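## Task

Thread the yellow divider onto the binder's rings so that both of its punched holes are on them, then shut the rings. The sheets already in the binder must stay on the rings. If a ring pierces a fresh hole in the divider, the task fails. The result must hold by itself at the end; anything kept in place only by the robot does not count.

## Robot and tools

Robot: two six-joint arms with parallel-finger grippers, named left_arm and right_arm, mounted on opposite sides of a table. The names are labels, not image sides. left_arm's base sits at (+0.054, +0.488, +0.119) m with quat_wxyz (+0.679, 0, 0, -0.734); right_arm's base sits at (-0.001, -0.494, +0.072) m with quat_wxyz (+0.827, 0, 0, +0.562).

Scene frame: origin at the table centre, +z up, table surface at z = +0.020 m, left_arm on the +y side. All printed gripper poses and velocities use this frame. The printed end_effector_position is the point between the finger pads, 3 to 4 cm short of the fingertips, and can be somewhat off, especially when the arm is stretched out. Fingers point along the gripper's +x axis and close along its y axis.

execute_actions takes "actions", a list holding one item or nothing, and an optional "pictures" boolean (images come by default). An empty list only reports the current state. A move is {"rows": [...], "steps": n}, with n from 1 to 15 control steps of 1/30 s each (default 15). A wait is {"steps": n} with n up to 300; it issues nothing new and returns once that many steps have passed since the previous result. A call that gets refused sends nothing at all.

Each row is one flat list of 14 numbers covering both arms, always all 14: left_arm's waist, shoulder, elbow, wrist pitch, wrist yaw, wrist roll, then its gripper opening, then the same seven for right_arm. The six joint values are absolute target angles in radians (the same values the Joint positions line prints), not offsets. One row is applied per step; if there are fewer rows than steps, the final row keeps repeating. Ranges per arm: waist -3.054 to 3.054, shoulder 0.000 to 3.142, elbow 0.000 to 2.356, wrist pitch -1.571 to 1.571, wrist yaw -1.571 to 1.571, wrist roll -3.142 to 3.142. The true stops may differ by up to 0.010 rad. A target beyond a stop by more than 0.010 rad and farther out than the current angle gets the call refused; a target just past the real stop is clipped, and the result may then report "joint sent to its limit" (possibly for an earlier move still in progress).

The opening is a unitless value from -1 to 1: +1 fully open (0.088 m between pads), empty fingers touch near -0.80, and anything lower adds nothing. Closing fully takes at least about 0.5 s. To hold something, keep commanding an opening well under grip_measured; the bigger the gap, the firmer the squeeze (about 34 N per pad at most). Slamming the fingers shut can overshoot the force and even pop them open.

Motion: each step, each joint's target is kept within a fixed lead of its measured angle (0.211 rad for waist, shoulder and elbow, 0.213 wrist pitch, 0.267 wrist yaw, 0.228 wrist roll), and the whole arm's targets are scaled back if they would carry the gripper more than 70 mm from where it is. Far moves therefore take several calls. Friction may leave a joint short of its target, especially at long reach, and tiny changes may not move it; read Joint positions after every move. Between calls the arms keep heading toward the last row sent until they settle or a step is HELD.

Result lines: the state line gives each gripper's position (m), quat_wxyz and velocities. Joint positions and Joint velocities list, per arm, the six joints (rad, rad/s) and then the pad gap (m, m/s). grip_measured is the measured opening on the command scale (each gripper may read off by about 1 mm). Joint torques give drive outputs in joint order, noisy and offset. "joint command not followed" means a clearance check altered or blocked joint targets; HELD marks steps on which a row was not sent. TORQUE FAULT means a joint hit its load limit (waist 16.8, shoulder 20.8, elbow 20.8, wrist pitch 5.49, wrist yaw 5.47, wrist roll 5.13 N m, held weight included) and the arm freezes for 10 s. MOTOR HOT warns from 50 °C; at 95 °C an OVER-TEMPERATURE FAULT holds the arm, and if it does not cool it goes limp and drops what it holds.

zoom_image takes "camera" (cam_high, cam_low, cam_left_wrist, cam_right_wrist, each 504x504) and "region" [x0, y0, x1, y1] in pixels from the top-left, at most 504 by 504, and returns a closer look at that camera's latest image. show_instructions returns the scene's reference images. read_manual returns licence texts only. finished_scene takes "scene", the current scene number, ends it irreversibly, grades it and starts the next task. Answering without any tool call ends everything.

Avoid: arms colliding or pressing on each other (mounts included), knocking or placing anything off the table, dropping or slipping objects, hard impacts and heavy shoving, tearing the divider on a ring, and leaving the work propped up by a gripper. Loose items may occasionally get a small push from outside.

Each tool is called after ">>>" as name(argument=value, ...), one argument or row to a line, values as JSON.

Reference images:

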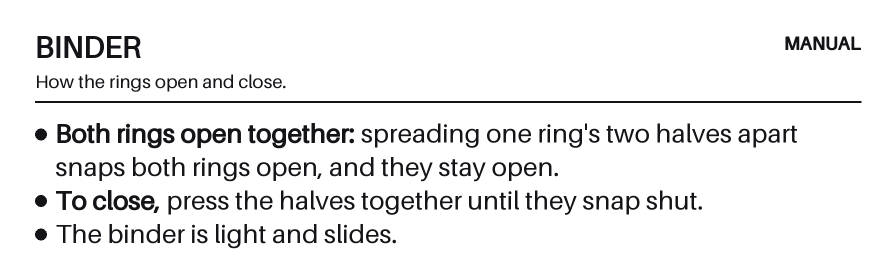

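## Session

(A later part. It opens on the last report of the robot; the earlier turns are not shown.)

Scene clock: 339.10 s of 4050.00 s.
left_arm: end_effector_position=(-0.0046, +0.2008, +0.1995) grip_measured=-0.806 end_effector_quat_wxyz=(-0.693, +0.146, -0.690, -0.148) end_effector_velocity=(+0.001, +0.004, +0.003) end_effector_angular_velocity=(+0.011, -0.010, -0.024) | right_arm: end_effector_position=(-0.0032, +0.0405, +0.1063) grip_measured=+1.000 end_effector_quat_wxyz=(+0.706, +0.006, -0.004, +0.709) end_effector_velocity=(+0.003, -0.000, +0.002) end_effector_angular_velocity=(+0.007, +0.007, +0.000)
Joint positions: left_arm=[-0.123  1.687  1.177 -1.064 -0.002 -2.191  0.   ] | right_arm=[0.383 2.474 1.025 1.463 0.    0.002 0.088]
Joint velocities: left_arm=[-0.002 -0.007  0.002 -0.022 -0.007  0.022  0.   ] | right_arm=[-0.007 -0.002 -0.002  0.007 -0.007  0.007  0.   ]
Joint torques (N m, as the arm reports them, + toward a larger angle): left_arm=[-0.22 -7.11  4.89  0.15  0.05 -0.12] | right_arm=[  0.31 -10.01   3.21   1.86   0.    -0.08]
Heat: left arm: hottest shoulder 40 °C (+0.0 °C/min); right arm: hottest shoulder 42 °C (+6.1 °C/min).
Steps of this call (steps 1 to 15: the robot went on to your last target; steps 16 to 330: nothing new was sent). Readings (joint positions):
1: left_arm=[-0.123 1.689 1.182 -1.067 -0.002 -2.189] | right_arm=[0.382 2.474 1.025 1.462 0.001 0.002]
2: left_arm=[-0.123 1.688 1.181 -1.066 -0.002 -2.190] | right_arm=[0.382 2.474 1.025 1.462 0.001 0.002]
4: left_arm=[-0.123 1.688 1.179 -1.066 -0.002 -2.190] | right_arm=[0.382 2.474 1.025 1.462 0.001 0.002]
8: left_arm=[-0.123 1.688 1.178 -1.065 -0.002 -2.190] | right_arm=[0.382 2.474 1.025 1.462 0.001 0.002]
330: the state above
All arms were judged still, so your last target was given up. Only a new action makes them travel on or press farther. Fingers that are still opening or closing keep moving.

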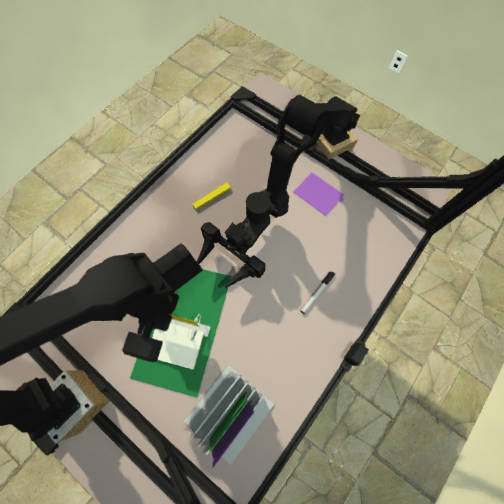

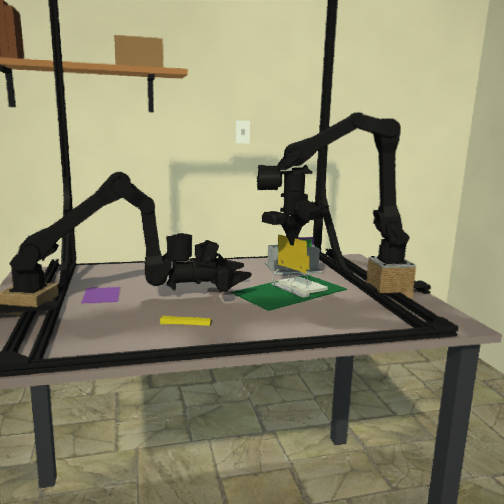

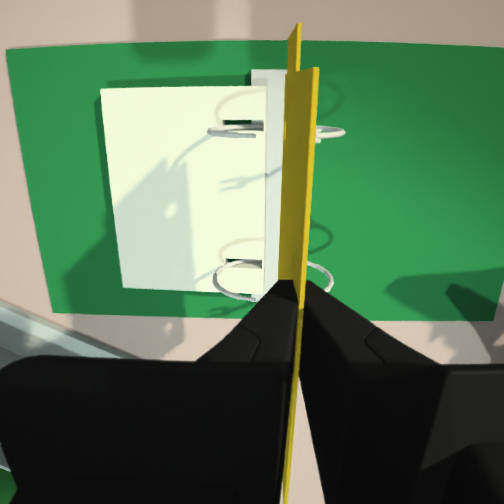

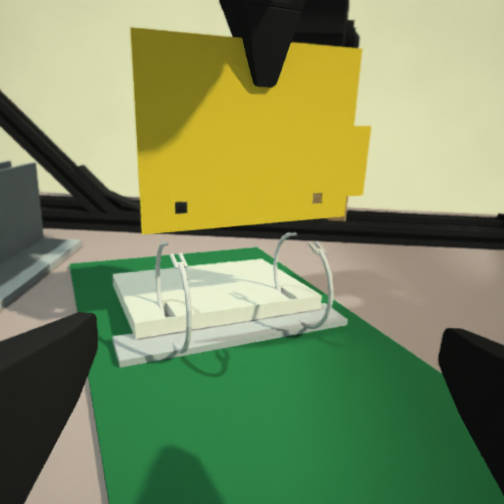

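>>> execute_actions(
  actions=[
    {"rows":[[-0.125,1.69,1.155,-1.04,0,-2.195,-1,0.385,2.483,1.021,1.462,0,0,1],[-0.125,1.696,1.14,-1.02,0,-2.195,-1,0.385,2.483,1.021,1.462,0,0,1],[-0.125,1.702,1.128,-1.0,0,-2.195,-1,0.385,2.483,1.021,1.462,0,0,1]],"steps":15},
  ],
)

>>> zoom_image(
  camera="cam_right_wrist",
  region=[100,150,400,360],
)

>>> zoom_image(
  camera="cam_left_wrist",
  region=[180,60,400,320],
)

Scene clock: 351.40 s of 4050.00 s.
left_arm: end_effector_position=(-0.0050, +0.1994, +0.1877) grip_measured=-0.806 end_effector_quat_wxyz=(-0.691, +0.150, -0.692, -0.144) end_effector_velocity=(+0.001, +0.004, -0.002) end_effector_angular_velocity=(+0.015, -0.011, +0.005) | right_arm: end_effector_position=(-0.0034, +0.0404, +0.1059) grip_measured=+1.000 end_effector_quat_wxyz=(+0.705, +0.005, -0.004, +0.709) end_effector_velocity=(+0.002, +0.001, +0.003) end_effector_angular_velocity=(+0.003, -0.022, -0.010)
Joint positions: left_arm=[-0.123  1.695  1.136 -1.003 -0.002 -2.192  0.   ] | right_arm=[0.383 2.475 1.025 1.463 0.    0.002 0.088]
Joint velocities: left_arm=[-0.002  0.002 -0.007 -0.007 -0.007 -0.007  0.   ] | right_arm=[-0.002 -0.007  0.002 -0.007  0.007 -0.022  0.   ]
Joint torques (N m, as the arm reports them, + toward a larger angle): left_arm=[-0.15 -5.2   4.6   0.2   0.04 -0.11] | right_arm=[  0.26 -10.06   3.17   1.85   0.05  -0.02]
Heat: left arm: hottest shoulder 40 °C (+0.0 °C/min); right arm: hottest shoulder 44 °C (+8.0 °C/min).
Steps of this call (steps 1 to 354: nothing new was sent; steps 355 to 369: all 15 steps of this action). Readings (joint positions):
355: left_arm=[-0.123 1.686 1.174 -1.061 -0.002 -2.192] | right_arm=[0.383 2.475 1.025 1.463 0.000 0.002]
356: left_arm=[-0.123 1.686 1.170 -1.052 -0.002 -2.192] | right_arm=[0.383 2.475 1.025 1.463 0.000 0.002]
358: left_arm=[-0.123 1.687 1.157 -1.028 -0.002 -2.192] | right_arm=[0.383 2.475 1.025 1.463 0.000 0.002]
362: left_arm=[-0.123 1.693 1.139 -1.010 -0.002 -2.192] | right_arm=[0.383 2.475 1.025 1.463 0.000 0.002]
369: the state above

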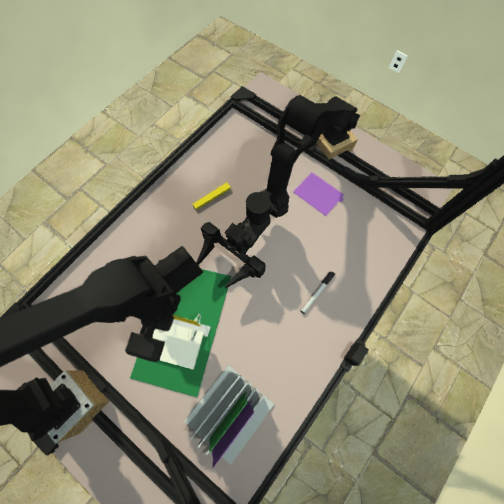

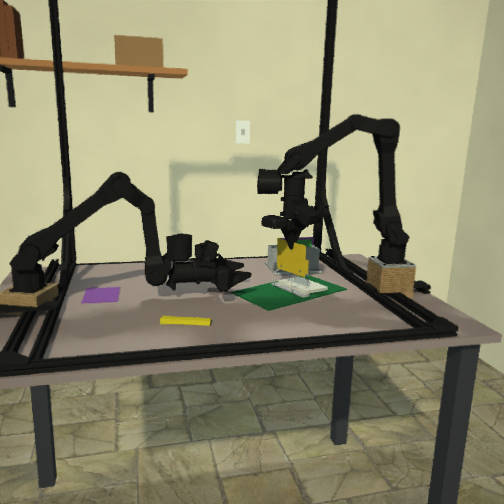

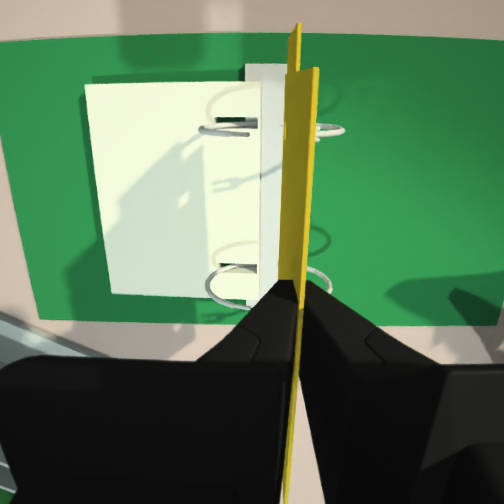

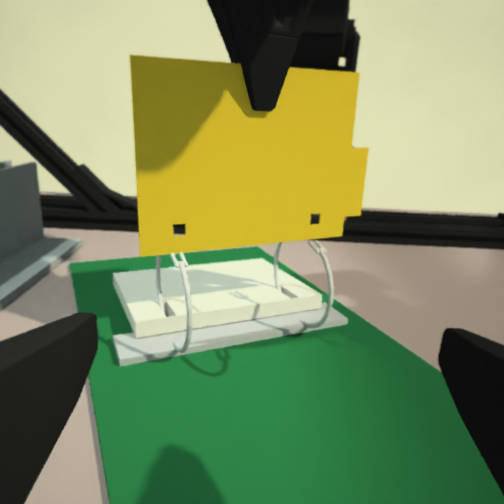

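Region (100, 150, 400, 360) of cam_right_wrist's 504x504 image, scaled by 1.680, with more detail than that image has; it fills the top 353 rows of this view, and the rest is white.

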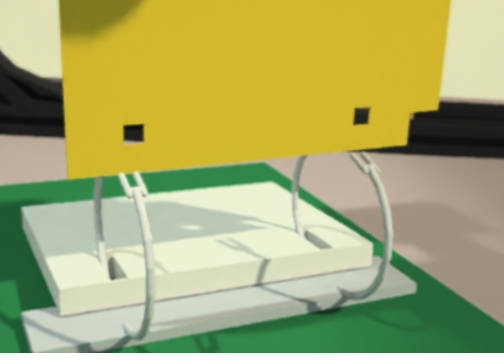

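Region (180, 60, 400, 320) of cam_left_wrist's 504x504 image, scaled by 1.938, with more detail than that image has; it fills the left 426 columns of this view, and the rest is white.

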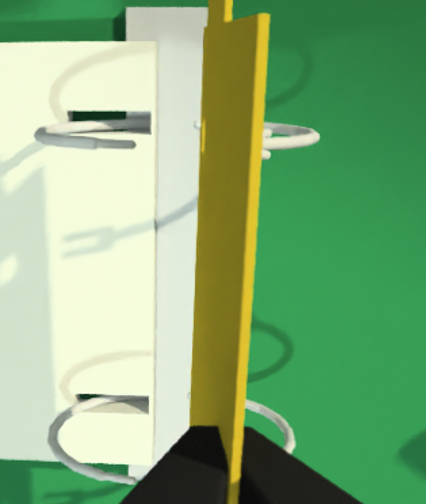

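>>> execute_actions(
  actions=[
    {"rows":[[-0.135,1.685,1.12,-1.008,0,-2.205,-1,0.385,2.483,1.021,1.462,0,0,1],[-0.145,1.662,1.10,-1.008,0,-2.215,-1,0.385,2.483,1.021,1.462,0,0,1]],"steps":15},
  ],
)

>>> zoom_image(
  camera="cam_right_wrist",
  region=[100,150,400,360],
)

>>> zoom_image(
  camera="cam_left_wrist",
  region=[180,60,400,320],
)

Scene clock: 363.20 s of 4050.00 s.
left_arm: end_effector_position=(-0.0086, +0.2088, +0.1874) grip_measured=-0.806 end_effector_quat_wxyz=(-0.692, +0.148, -0.691, -0.146) end_effector_velocity=(+0.001, +0.007, -0.001) end_effector_angular_velocity=(+0.025, -0.013, +0.000) | right_arm: end_effector_position=(-0.0034, +0.0403, +0.1056) grip_measured=+1.000 end_effector_quat_wxyz=(+0.706, +0.005, -0.004, +0.709) end_effector_velocity=(+0.002, -0.000, +0.002) end_effector_angular_velocity=(+0.007, -0.022, -0.010)
Joint positions: left_arm=[-0.142  1.67   1.108 -1.007 -0.002 -2.211  0.   ] | right_arm=[0.383 2.475 1.024 1.463 0.    0.001 0.088]
Joint velocities: left_arm=[-0.007 -0.002 -0.007 -0.022 -0.007 -0.007  0.   ] | right_arm=[-0.002 -0.002 -0.002  0.007  0.007 -0.022  0.   ]
Joint torques (N m, as the arm reports them, + toward a larger angle): left_arm=[-0.36 -6.86  4.73 -0.02  0.02 -0.16] | right_arm=[  0.18 -10.1    3.23   1.87  -0.02  -0.05]
Heat: left arm: hottest shoulder 39 °C (-1.0 °C/min); right arm: hottest shoulder 46 °C (+10.1 °C/min).
Steps of this call (steps 1 to 15: the robot went on to your last target; steps 16 to 339: nothing new was sent; steps 340 to 354: all 15 steps of this action). Readings (joint positions):
340: left_arm=[-0.124 1.696 1.134 -1.002 -0.002 -2.193] | right_arm=[0.383 2.475 1.024 1.463 0.000 0.001]
341: left_arm=[-0.126 1.693 1.131 -1.001 -0.002 -2.197] | right_arm=[0.383 2.475 1.024 1.463 0.000 0.001]
343: left_arm=[-0.134 1.684 1.119 -1.005 -0.002 -2.203] | right_arm=[0.383 2.475 1.024 1.463 0.000 0.001]
347: left_arm=[-0.142 1.674 1.110 -1.007 -0.002 -2.209] | right_arm=[0.383 2.475 1.024 1.463 0.000 0.001]
354: the state above

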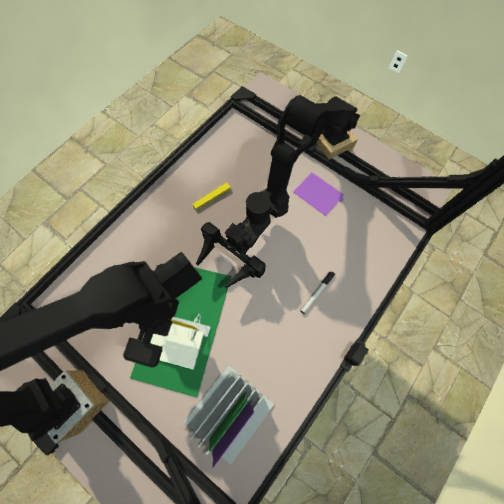

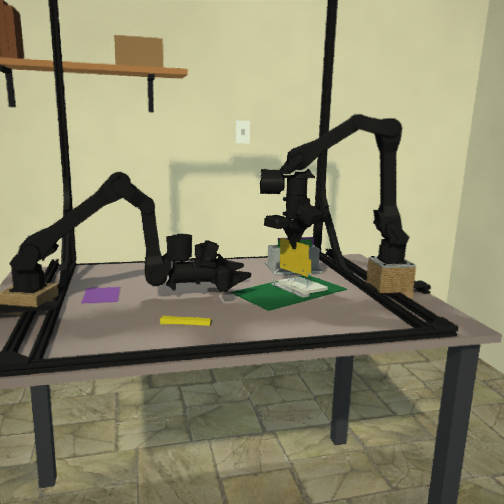

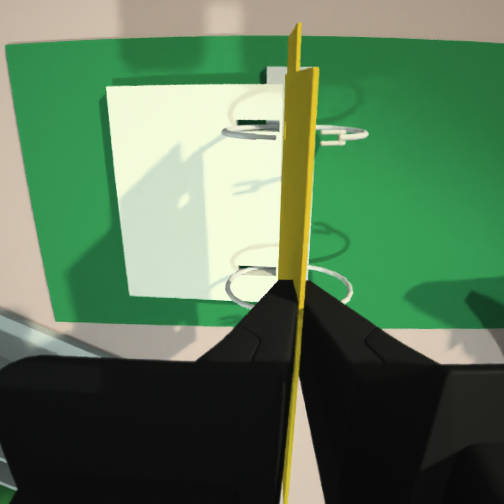

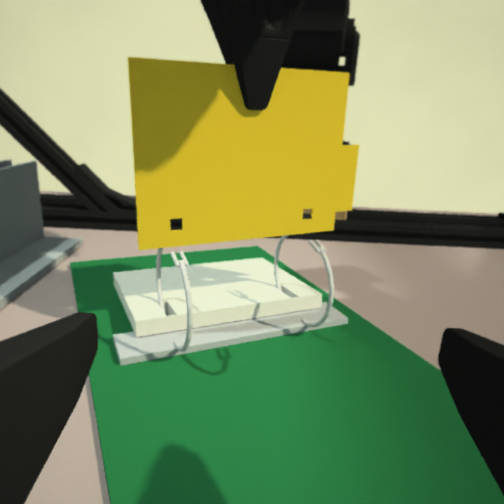

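Region (100, 150, 400, 360) of cam_right_wrist's 504x504 image, scaled by 1.680, with more detail than that image has; it fills the top 353 rows of this view, and the rest is white.

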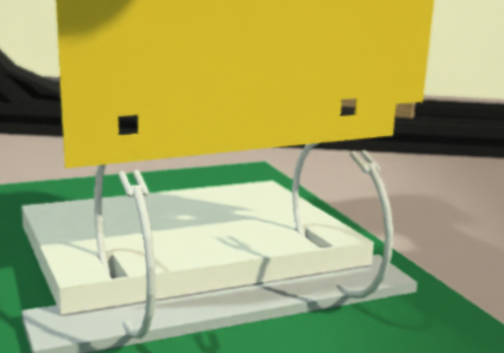

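Region (180, 60, 400, 320) of cam_left_wrist's 504x504 image, scaled by 1.938, with more detail than that image has; it fills the left 426 columns of this view, and the rest is white.

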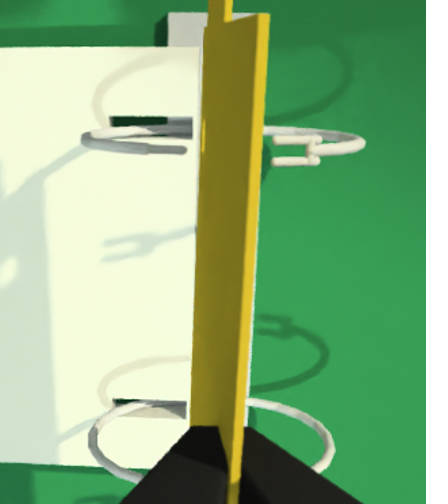

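>>> execute_actions(
  actions=[
    {"rows":[[-0.142,1.695,1.12,-1.008,0,-2.212,-1,0.385,2.483,1.021,1.462,0,0,1],[-0.142,1.695,1.12,-1.008,0,-2.212,-1,0.385,2.483,1.021,1.462,0,0,1],[-0.142,1.695,1.12,-1.008,0,-2.212,-1,0.385,2.483,1.021,1.462,0,0,1],[-0.142,1.695,1.12,-1.008,0,-2.212,-1,0.385,2.483,1.021,1.462,0,0,1],[-0.142,1.695,1.12,-1.008,0,-2.212,-1,0.385,2.483,1.021,1.462,0,0,1],[-0.142,1.70,1.11,-0.99,0,-2.212,-1,0.385,2.483,1.021,1.462,0,0,1],[-0.142,1.704,1.10,-0.975,0,-2.212,-1,0.385,2.483,1.021,1.462,0,0,1],[-0.142,1.708,1.09,-0.96,0,-2.212,-1,0.385,2.483,1.021,1.462,0,0,1],[-0.142,1.712,1.08,-0.95,0,-2.212,-1,0.385,2.483,1.021,1.462,0,0,1]],"steps":15},
  ],
)

>>> zoom_image(
  camera="cam_right_wrist",
  region=[100,150,400,360],
)

>>> zoom_image(
  camera="cam_left_wrist",
  region=[180,60,400,320],
)

Scene clock: 381.43 s of 4050.00 s.
left_arm: end_effector_position=(-0.0096, +0.2053, +0.1737) grip_measured=-0.806 end_effector_quat_wxyz=(-0.692, +0.147, -0.691, -0.147) end_effector_velocity=(+0.001, +0.002, -0.011) end_effector_angular_velocity=(+0.005, -0.009, +0.020) | right_arm: end_effector_position=(-0.0036, +0.0401, +0.1051) grip_measured=+1.000 end_effector_quat_wxyz=(+0.705, +0.004, -0.003, +0.709) end_effector_velocity=(+0.000, +0.001, +0.000) end_effector_angular_velocity=(-0.002, -0.007, +0.005)
Joint positions: left_arm=[-0.143  1.704  1.089 -0.957 -0.002 -2.211  0.   ] | right_arm=[0.384 2.476 1.024 1.463 0.    0.001 0.088]
Joint velocities: left_arm=[-0.002  0.012 -0.032  0.037 -0.007 -0.022  0.   ] | right_arm=[-0.002 -0.002  0.002 -0.007 -0.007 -0.007  0.   ]
Joint torques (N m, as the arm reports them, + toward a larger angle): left_arm=[ 0.08 -5.42  4.77  0.18  0.04 -0.01] | right_arm=[  0.21 -10.14   3.15   1.89  -0.01   0.  ]
Heat: left arm: hottest shoulder 39 °C (-1.0 °C/min); right arm: hottest shoulder 47 °C (+8.0 °C/min).
Steps of this call (steps 1 to 15: the robot went on to your last target; steps 16 to 532: nothing new was sent; steps 533 to 547: all 15 steps of this action). Readings (joint positions):
533: left_arm=[-0.143 1.669 1.106 -1.007 -0.002 -2.211] | right_arm=[0.384 2.476 1.024 1.463 0.000 0.001]
534: left_arm=[-0.143 1.671 1.107 -1.007 -0.002 -2.211] | right_arm=[0.384 2.476 1.024 1.463 0.000 0.001]
536: left_arm=[-0.143 1.678 1.108 -1.007 -0.002 -2.211] | right_arm=[0.384 2.476 1.024 1.463 0.000 0.001]
540: left_arm=[-0.143 1.689 1.108 -0.992 -0.002 -2.211] | right_arm=[0.384 2.476 1.024 1.463 0.000 0.001]
547: the state above

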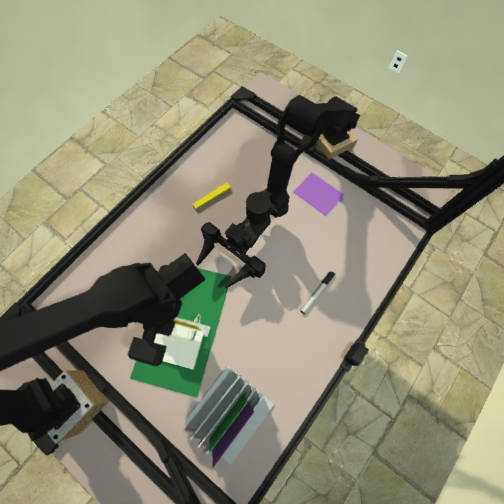

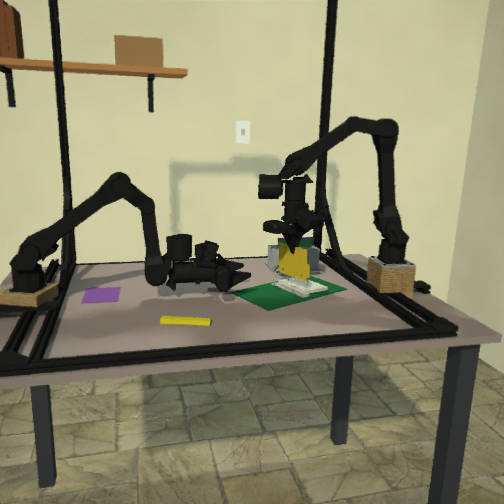

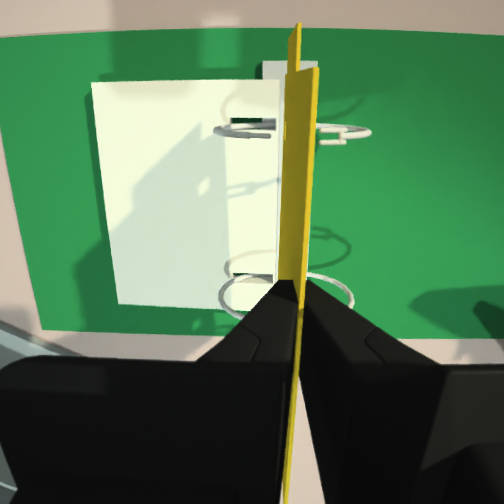

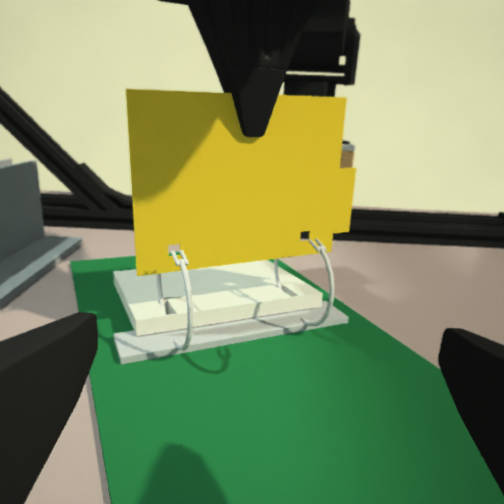

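Region (100, 150, 400, 360) of cam_right_wrist's 504x504 image, scaled by 1.680, with more detail than that image has; it fills the top 353 rows of this view, and the rest is white.

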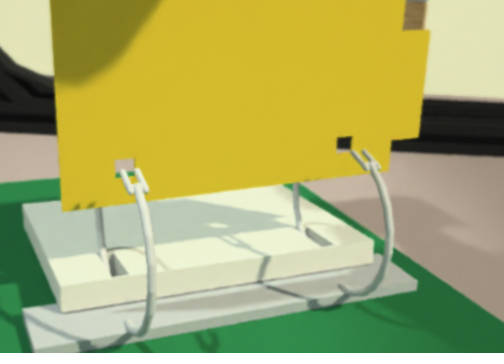

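Region (180, 60, 400, 320) of cam_left_wrist's 504x504 image, scaled by 1.938, with more detail than that image has; it fills the left 426 columns of this view, and the rest is white.

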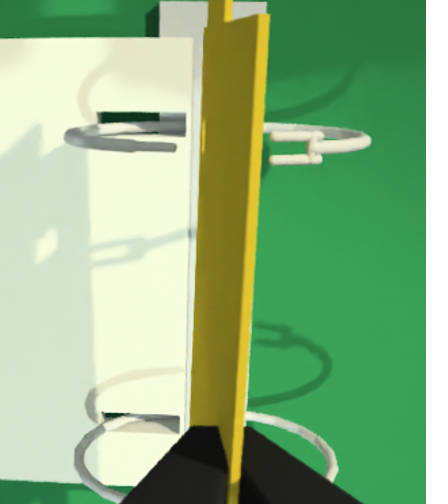

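>>> execute_actions(
  actions=[
    {"rows":[[-0.159,1.692,1.074,-0.95,0,-2.228,-1,0.385,2.483,1.021,1.462,0,0,1]],"steps":15},
  ],
)

>>> zoom_image(
  camera="cam_right_wrist",
  region=[100,150,400,360],
)

>>> zoom_image(
  camera="cam_left_wrist",
  region=[180,60,400,320],
)

Scene clock: 389.90 s of 4050.00 s.
left_arm: end_effector_position=(-0.0133, +0.2069, +0.1733) grip_measured=-0.806 end_effector_quat_wxyz=(-0.692, +0.147, -0.691, -0.146) end_effector_velocity=(-0.000, +0.002, +0.000) end_effector_angular_velocity=(+0.005, -0.009, -0.015) | right_arm: end_effector_position=(-0.0036, +0.0401, +0.1049) grip_measured=+1.000 end_effector_quat_wxyz=(+0.705, +0.004, -0.003, +0.709) end_effector_velocity=(-0.002, -0.002, -0.003) end_effector_angular_velocity=(-0.012, -0.007, +0.010)
Joint positions: left_arm=[-0.157  1.7    1.082 -0.951 -0.001 -2.224  0.   ] | right_arm=[0.384 2.476 1.024 1.463 0.    0.001 0.088]
Joint velocities: left_arm=[-0.007 -0.002 -0.002 -0.007 -0.007  0.007  0.   ] | right_arm=[ 0.002 -0.002 -0.007 -0.007 -0.007 -0.007  0.   ]
Joint torques (N m, as the arm reports them, + toward a larger angle): left_arm=[-0.22 -7.07  4.45  0.1   0.04 -0.13] | right_arm=[  0.23 -10.2    3.27   1.88   0.01  -0.03]
Heat: left arm: hottest shoulder 39 °C (-1.0 °C/min); right arm: hottest shoulder 48 °C (+7.1 °C/min).
Steps of this call (steps 1 to 15: the robot went on to your last target; steps 16 to 239: nothing new was sent; steps 240 to 254: all 15 steps of this action). Readings (joint positions):
240: left_arm=[-0.143 1.706 1.086 -0.951 -0.001 -2.212] | right_arm=[0.384 2.476 1.024 1.463 0.000 0.001]
241: left_arm=[-0.146 1.705 1.086 -0.951 -0.001 -2.215] | right_arm=[0.384 2.476 1.024 1.463 0.000 0.001]
243: left_arm=[-0.152 1.704 1.083 -0.951 -0.001 -2.219] | right_arm=[0.384 2.476 1.024 1.463 0.000 0.001]
247: left_arm=[-0.156 1.702 1.082 -0.951 -0.001 -2.223] | right_arm=[0.384 2.476 1.024 1.463 0.000 0.001]
254: the state above

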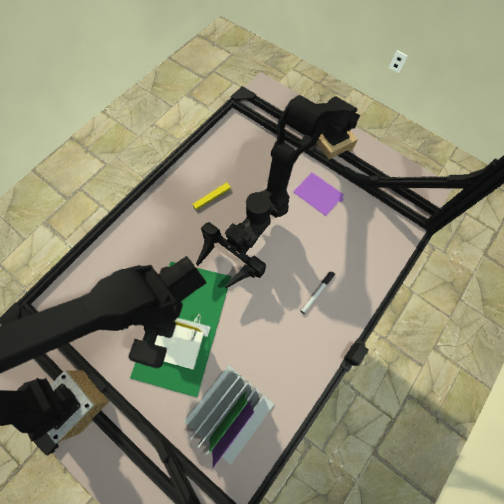

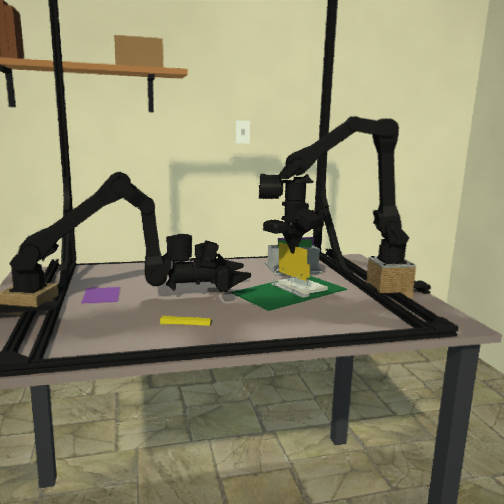

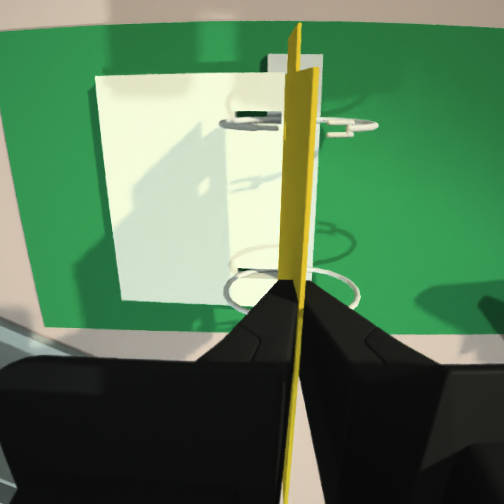

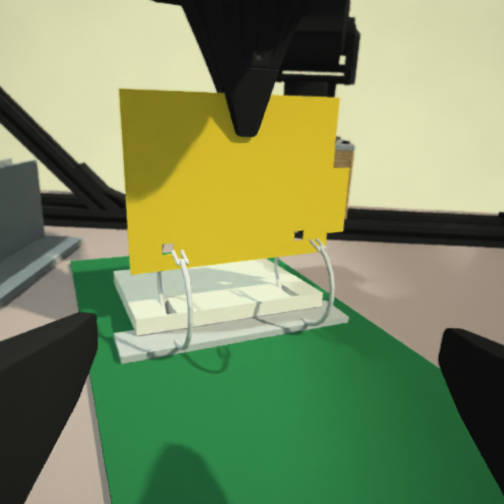

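Region (100, 150, 400, 360) of cam_right_wrist's 504x504 image, scaled by 1.680, with more detail than that image has; it fills the top 353 rows of this view, and the rest is white.

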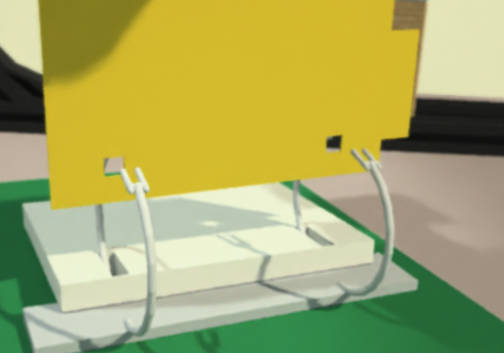

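Region (180, 60, 400, 320) of cam_left_wrist's 504x504 image, scaled by 1.938, with more detail than that image has; it fills the left 426 columns of this view, and the rest is white.

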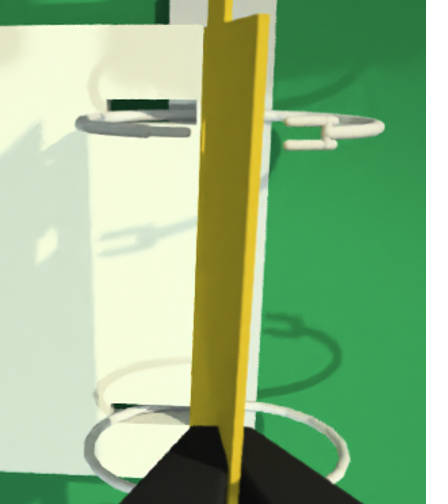

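>>> zoom_image(
  camera="cam_right_wrist",
  region=[150,220,340,280],
)

Region (150, 220, 340, 280) of cam_right_wrist's 504x504 image, scaled by 2.653, with more detail than that image has; it fills the top 159 rows of this view, and the rest is white.

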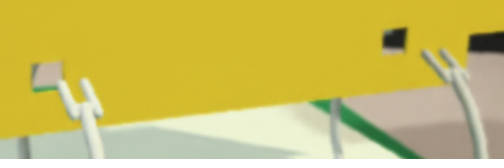

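>>> execute_actions(
  actions=[
    {"rows":[[-0.159,1.689,1.10,-0.965,0,-2.228,-1,0.385,2.483,1.021,1.462,0,0,1]],"steps":15},
  ],
)

>>> zoom_image(
  camera="cam_right_wrist",
  region=[150,210,340,280],
)

>>> zoom_image(
  camera="cam_left_wrist",
  region=[180,60,400,320],
)

Scene clock: 404.27 s of 4050.00 s.
left_arm: end_effector_position=(-0.0136, +0.2062, +0.1766) grip_measured=-0.806 end_effector_quat_wxyz=(-0.692, +0.148, -0.692, -0.146) end_effector_velocity=(+0.001, +0.001, +0.001) end_effector_angular_velocity=(+0.001, -0.008, +0.020) | right_arm: end_effector_position=(-0.0038, +0.0400, +0.1047) grip_measured=+1.000 end_effector_quat_wxyz=(+0.705, +0.004, -0.003, +0.709) end_effector_velocity=(-0.002, -0.000, -0.001) end_effector_angular_velocity=(-0.007, +0.007, +0.020)
Joint positions: left_arm=[-0.157  1.697  1.092 -0.963 -0.001 -2.224  0.   ] | right_arm=[0.384 2.477 1.023 1.463 0.    0.001 0.088]
Joint velocities: left_arm=[-0.002 -0.002  0.002 -0.007 -0.007 -0.022  0.   ] | right_arm=[-0.002 -0.002 -0.002 -0.007 -0.022  0.007  0.   ]
Joint torques (N m, as the arm reports them, + toward a larger angle): left_arm=[-0.24 -7.06  6.58 -0.08  0.02 -0.11] | right_arm=[  0.15 -10.29   3.46   1.85   0.03  -0.02]
Heat: left arm: hottest shoulder 39 °C (-1.0 °C/min); right arm: hottest shoulder 49 °C (+6.0 °C/min).
Steps of this call (steps 1 to 15: the robot went on to your last target; steps 16 to 416: nothing new was sent; steps 417 to 431: all 15 steps of this action). Readings (joint positions):
417: left_arm=[-0.157 1.699 1.081 -0.951 -0.001 -2.224] | right_arm=[0.384 2.477 1.023 1.463 0.000 0.001]
418: left_arm=[-0.157 1.699 1.082 -0.954 -0.001 -2.224] | right_arm=[0.384 2.477 1.023 1.463 0.000 0.001]
420: left_arm=[-0.157 1.698 1.085 -0.959 -0.001 -2.224] | right_arm=[0.384 2.477 1.023 1.463 0.000 0.001]
424: left_arm=[-0.157 1.697 1.091 -0.961 -0.001 -2.224] | right_arm=[0.384 2.477 1.023 1.463 0.000 0.001]
431: the state above

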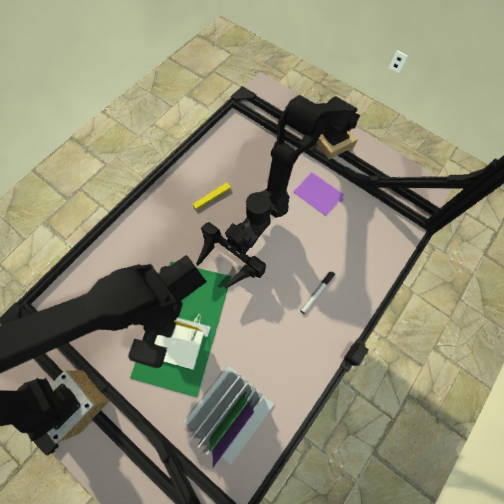

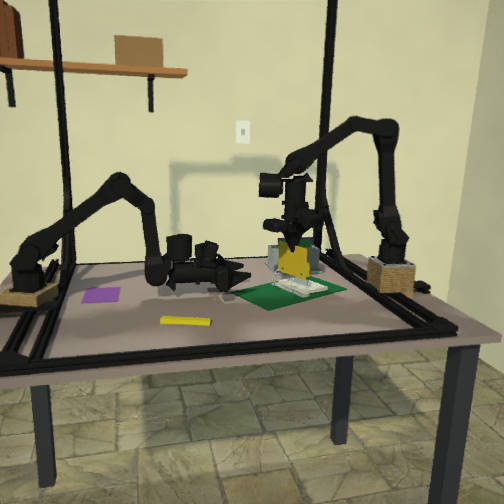

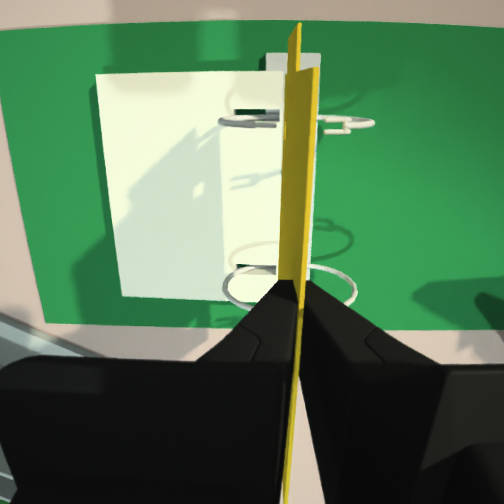

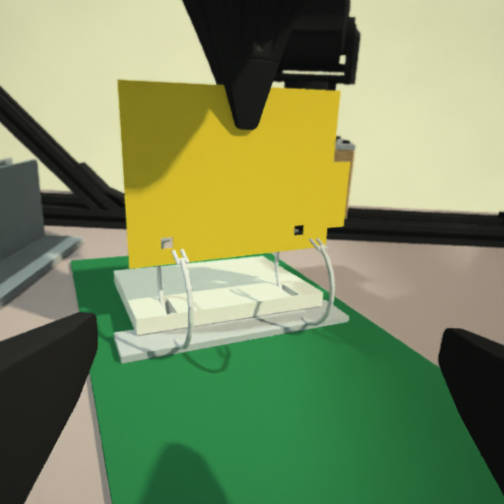

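Region (150, 210, 340, 280) of cam_right_wrist's 504x504 image, scaled by 2.653, with more detail than that image has; it fills the top 186 rows of this view, and the rest is white.

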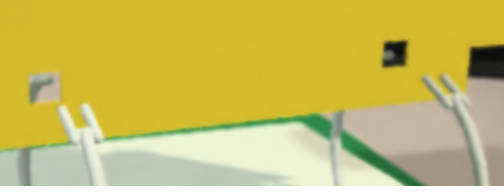

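Region (180, 60, 400, 320) of cam_left_wrist's 504x504 image, scaled by 1.938, with more detail than that image has; it fills the left 426 columns of this view, and the rest is white.

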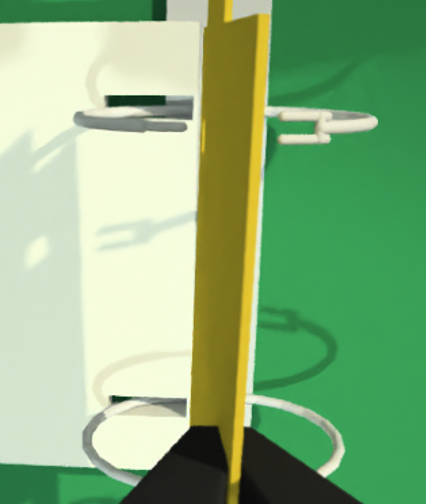

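>>> execute_actions(
  actions=[
    {"rows":[[-0.161,1.686,1.082,-0.965,0,-2.230,-1,0.385,2.483,1.021,1.462,0,0,1],[-0.162,1.684,1.080,-0.965,0,-2.231,-1,0.385,2.483,1.021,1.462,0,0,1],[-0.163,1.682,1.078,-0.964,0,-2.232,-1,0.385,2.483,1.021,1.462,0,0,1],[-0.164,1.680,1.076,-0.964,0,-2.233,-1,0.385,2.483,1.021,1.462,0,0,1],[-0.165,1.678,1.074,-0.963,0,-2.234,-1,0.385,2.483,1.021,1.462,0,0,1],[-0.166,1.676,1.072,-0.963,0,-2.235,-1,0.385,2.483,1.021,1.462,0,0,1],[-0.167,1.675,1.070,-0.962,0,-2.236,-1,0.385,2.483,1.021,1.462,0,0,1]],"steps":15},
  ],
)

>>> zoom_image(
  camera="cam_right_wrist",
  region=[150,210,340,280],
)

>>> zoom_image(
  camera="cam_left_wrist",
  region=[180,60,400,320],
)

Scene clock: 413.43 s of 4050.00 s.
left_arm: end_effector_position=(-0.0148, +0.2103, +0.1768) grip_measured=-0.806 end_effector_quat_wxyz=(-0.692, +0.148, -0.692, -0.146) end_effector_velocity=(+0.002, -0.002, +0.000) end_effector_angular_velocity=(-0.012, -0.020, +0.005) | right_arm: end_effector_position=(-0.0038, +0.0400, +0.1047) grip_measured=+1.000 end_effector_quat_wxyz=(+0.705, +0.004, -0.003, +0.709) end_effector_velocity=(+0.003, +0.000, -0.005) end_effector_angular_velocity=(-0.032, +0.007, +0.000)
Joint positions: left_arm=[-0.165  1.683  1.078 -0.963 -0.001 -2.232  0.   ] | right_arm=[0.384 2.477 1.023 1.463 0.    0.001 0.088]
Joint velocities: left_arm=[-0.002 -0.002 -0.002  0.007 -0.022 -0.007  0.   ] | right_arm=[-0.007 -0.007 -0.002 -0.037 -0.007  0.007  0.   ]
Joint torques (N m, as the arm reports them, + toward a larger angle): left_arm=[-0.21 -6.99  4.81  0.12  0.02 -0.2 ] | right_arm=[  0.2  -10.43   3.18   1.82  -0.04  -0.01]
Heat: left arm: hottest shoulder 39 °C (-1.0 °C/min); right arm: hottest shoulder 50 °C (+5.0 °C/min). Fold the right arm in close to its base before you think long.
MOTOR HOT: a motor of the right arm reached 50 °C. Now the hottest motor of the right arm, joint 2 (shoulder), reports 50 °C. The temperature limit of the motors' drives, at which the controller stops that arm, is 95 °C. To cool a motor, set the load down, stop pushing, or move to a pose that needs little force.
Steps of this call (steps 1 to 15: the robot went on to your last target; steps 16 to 260: nothing new was sent; steps 261 to 275: all 15 steps of this action). Readings (joint positions):
261: left_arm=[-0.157 1.696 1.093 -0.963 -0.001 -2.225] | right_arm=[0.384 2.477 1.023 1.463 0.000 0.001]
262: left_arm=[-0.158 1.696 1.093 -0.963 -0.001 -2.225] | right_arm=[0.384 2.477 1.023 1.463 0.000 0.001]
264: left_arm=[-0.159 1.693 1.091 -0.963 -0.001 -2.226] | right_arm=[0.384 2.477 1.023 1.463 0.000 0.001]
268: left_arm=[-0.163 1.686 1.083 -0.963 -0.001 -2.230] | right_arm=[0.384 2.477 1.023 1.463 0.000 0.001]
275: the state above

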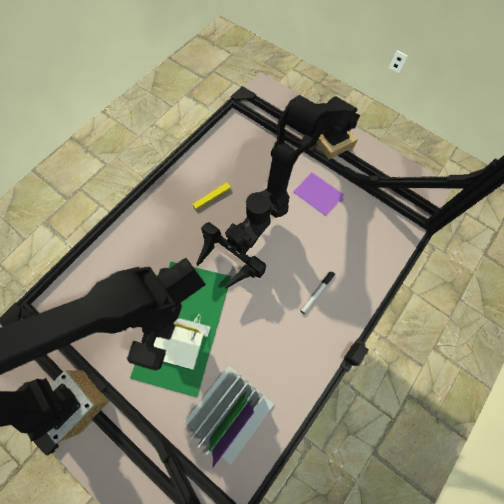

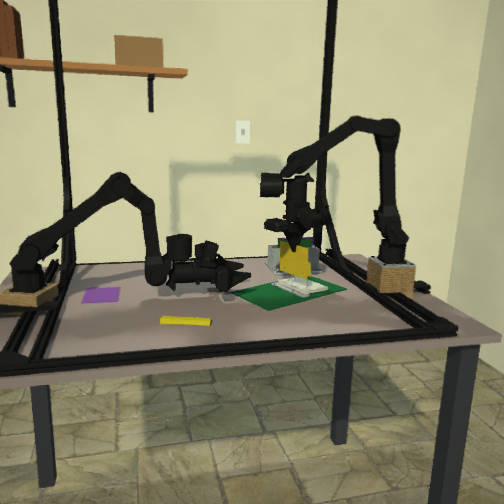

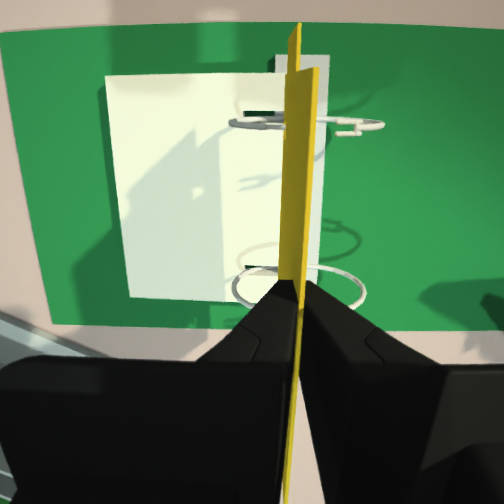

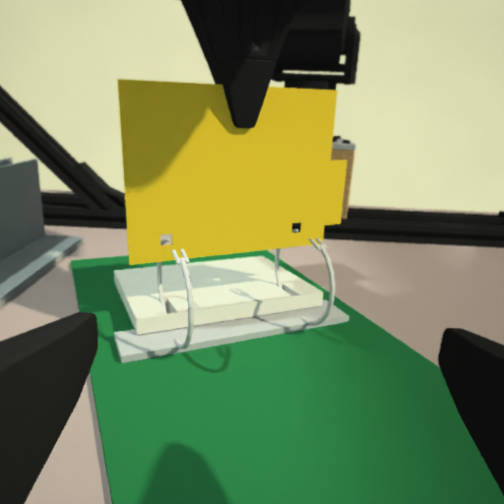

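Region (150, 210, 340, 280) of cam_right_wrist's 504x504 image, scaled by 2.653, with more detail than that image has; it fills the top 186 rows of this view, and the rest is white.

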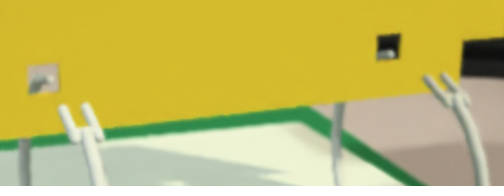

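Region (180, 60, 400, 320) of cam_left_wrist's 504x504 image, scaled by 1.938, with more detail than that image has; it fills the left 426 columns of this view, and the rest is white.

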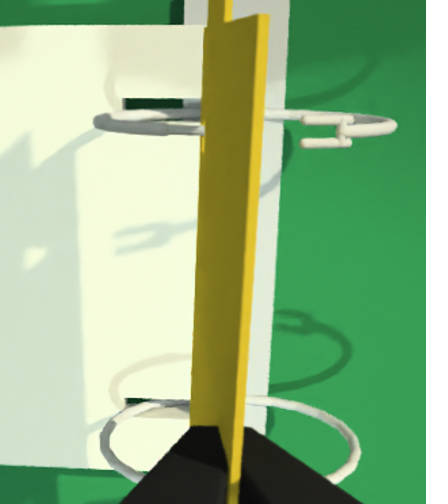

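>>> execute_actions(
  actions=[
    {"rows":[[-0.169,1.673,1.067,-0.962,0,-2.238,-1,0.385,2.483,1.021,1.462,0,0,1],[-0.170,1.671,1.064,-0.961,0,-2.239,-1,0.385,2.483,1.021,1.462,0,0,1],[-0.172,1.669,1.061,-0.960,0,-2.241,-1,0.385,2.483,1.021,1.462,0,0,1],[-0.173,1.667,1.058,-0.959,0,-2.242,-1,0.385,2.483,1.021,1.462,0,0,1],[-0.175,1.665,1.055,-0.958,0,-2.244,-1,0.385,2.483,1.021,1.462,0,0,1],[-0.176,1.663,1.052,-0.957,0,-2.245,-1,0.385,2.483,1.021,1.462,0,0,1],[-0.177,1.661,1.050,-0.956,0,-2.246,-1,0.385,2.483,1.021,1.462,0,0,1]],"steps":15},
  ],
)

>>> zoom_image(
  camera="cam_right_wrist",
  region=[150,210,340,280],
)

>>> zoom_image(
  camera="cam_left_wrist",
  region=[180,60,400,320],
)

Scene clock: 420.37 s of 4050.00 s.
left_arm: end_effector_position=(-0.0164, +0.2148, +0.1756) grip_measured=-0.805 end_effector_quat_wxyz=(-0.692, +0.148, -0.692, -0.146) end_effector_velocity=(+0.001, +0.002, +0.001) end_effector_angular_velocity=(+0.001, -0.008, +0.005) | right_arm: end_effector_position=(-0.0038, +0.0400, +0.1045) grip_measured=+1.000 end_effector_quat_wxyz=(+0.705, +0.004, -0.003, +0.709) end_effector_velocity=(+0.000, -0.000, -0.004) end_effector_angular_velocity=(-0.022, -0.008, +0.005)
Joint positions: left_arm=[-0.174  1.67   1.058 -0.956 -0.001 -2.241  0.   ] | right_arm=[0.384 2.477 1.023 1.463 0.    0.001 0.088]
Joint velocities: left_arm=[-0.002 -0.007 -0.002 -0.007 -0.007 -0.007  0.   ] | right_arm=[-0.002 -0.002 -0.002 -0.022 -0.007 -0.007  0.   ]
Joint torques (N m, as the arm reports them, + toward a larger angle): left_arm=[-0.36 -6.87  4.47 -0.01  0.03 -0.18] | right_arm=[  0.32 -10.47   3.31   1.84   0.01   0.  ]
Heat: left arm: hottest shoulder 39 °C (+0.0 °C/min); right arm: hottest shoulder 50 °C (+5.0 °C/min). Fold the right arm in close to its base before you think long.
MOTOR HOT: still on. Now the hottest motor of the right arm, joint 2 (shoulder), reports 50 °C; a drive's own limit is 95 °C.
Steps of this call (steps 1 to 15: the robot went on to your last target; steps 16 to 193: nothing new was sent; steps 194 to 208: all 15 steps of this action). Readings (joint positions):
194: left_arm=[-0.165 1.682 1.077 -0.963 -0.001 -2.232] | right_arm=[0.384 2.477 1.023 1.463 0.000 0.001]
195: left_arm=[-0.165 1.682 1.076 -0.963 -0.001 -2.233] | right_arm=[0.384 2.477 1.023 1.463 0.000 0.001]
197: left_arm=[-0.167 1.680 1.073 -0.961 -0.001 -2.234] | right_arm=[0.384 2.477 1.023 1.463 0.000 0.001]
201: left_arm=[-0.172 1.674 1.063 -0.958 -0.001 -2.239] | right_arm=[0.384 2.477 1.023 1.463 0.000 0.001]
208: the state above

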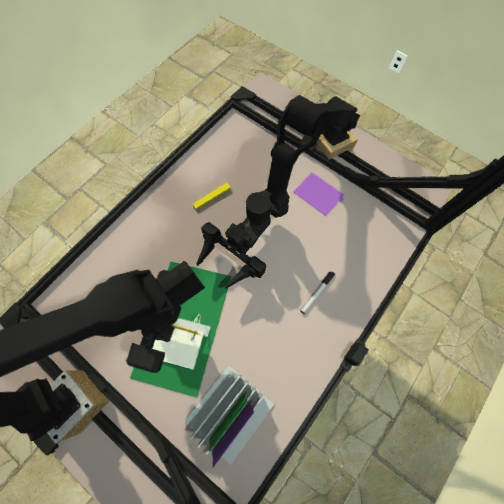

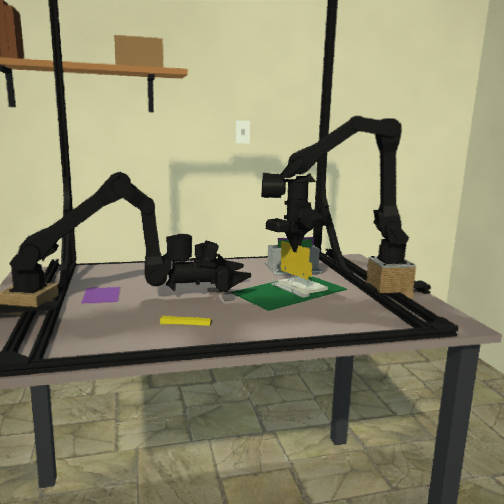

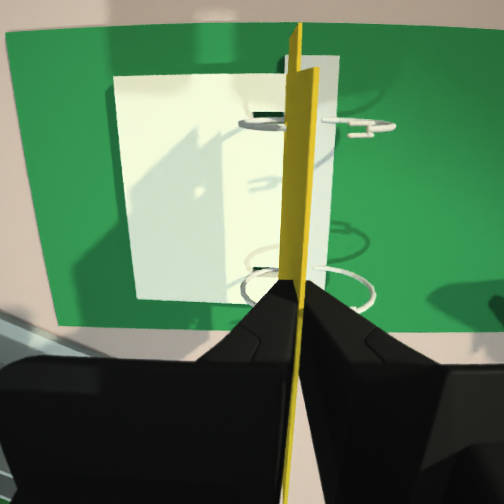

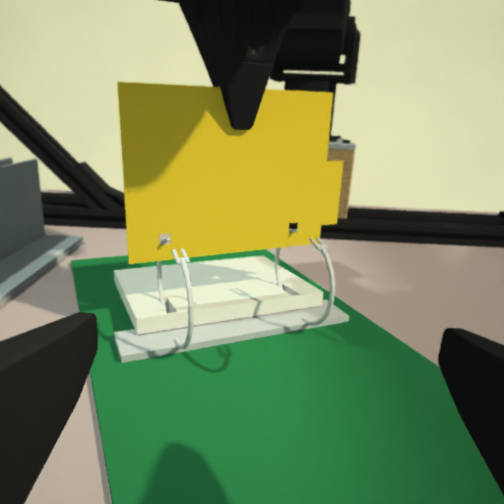

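Region (150, 210, 340, 280) of cam_right_wrist's 504x504 image, scaled by 2.653, with more detail than that image has; it fills the top 186 rows of this view, and the rest is white.

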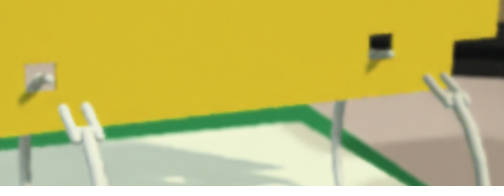

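Region (180, 60, 400, 320) of cam_left_wrist's 504x504 image, scaled by 1.938, with more detail than that image has; it fills the left 426 columns of this view, and the rest is white.

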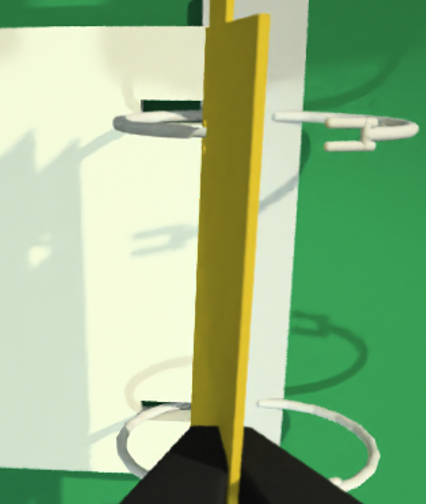

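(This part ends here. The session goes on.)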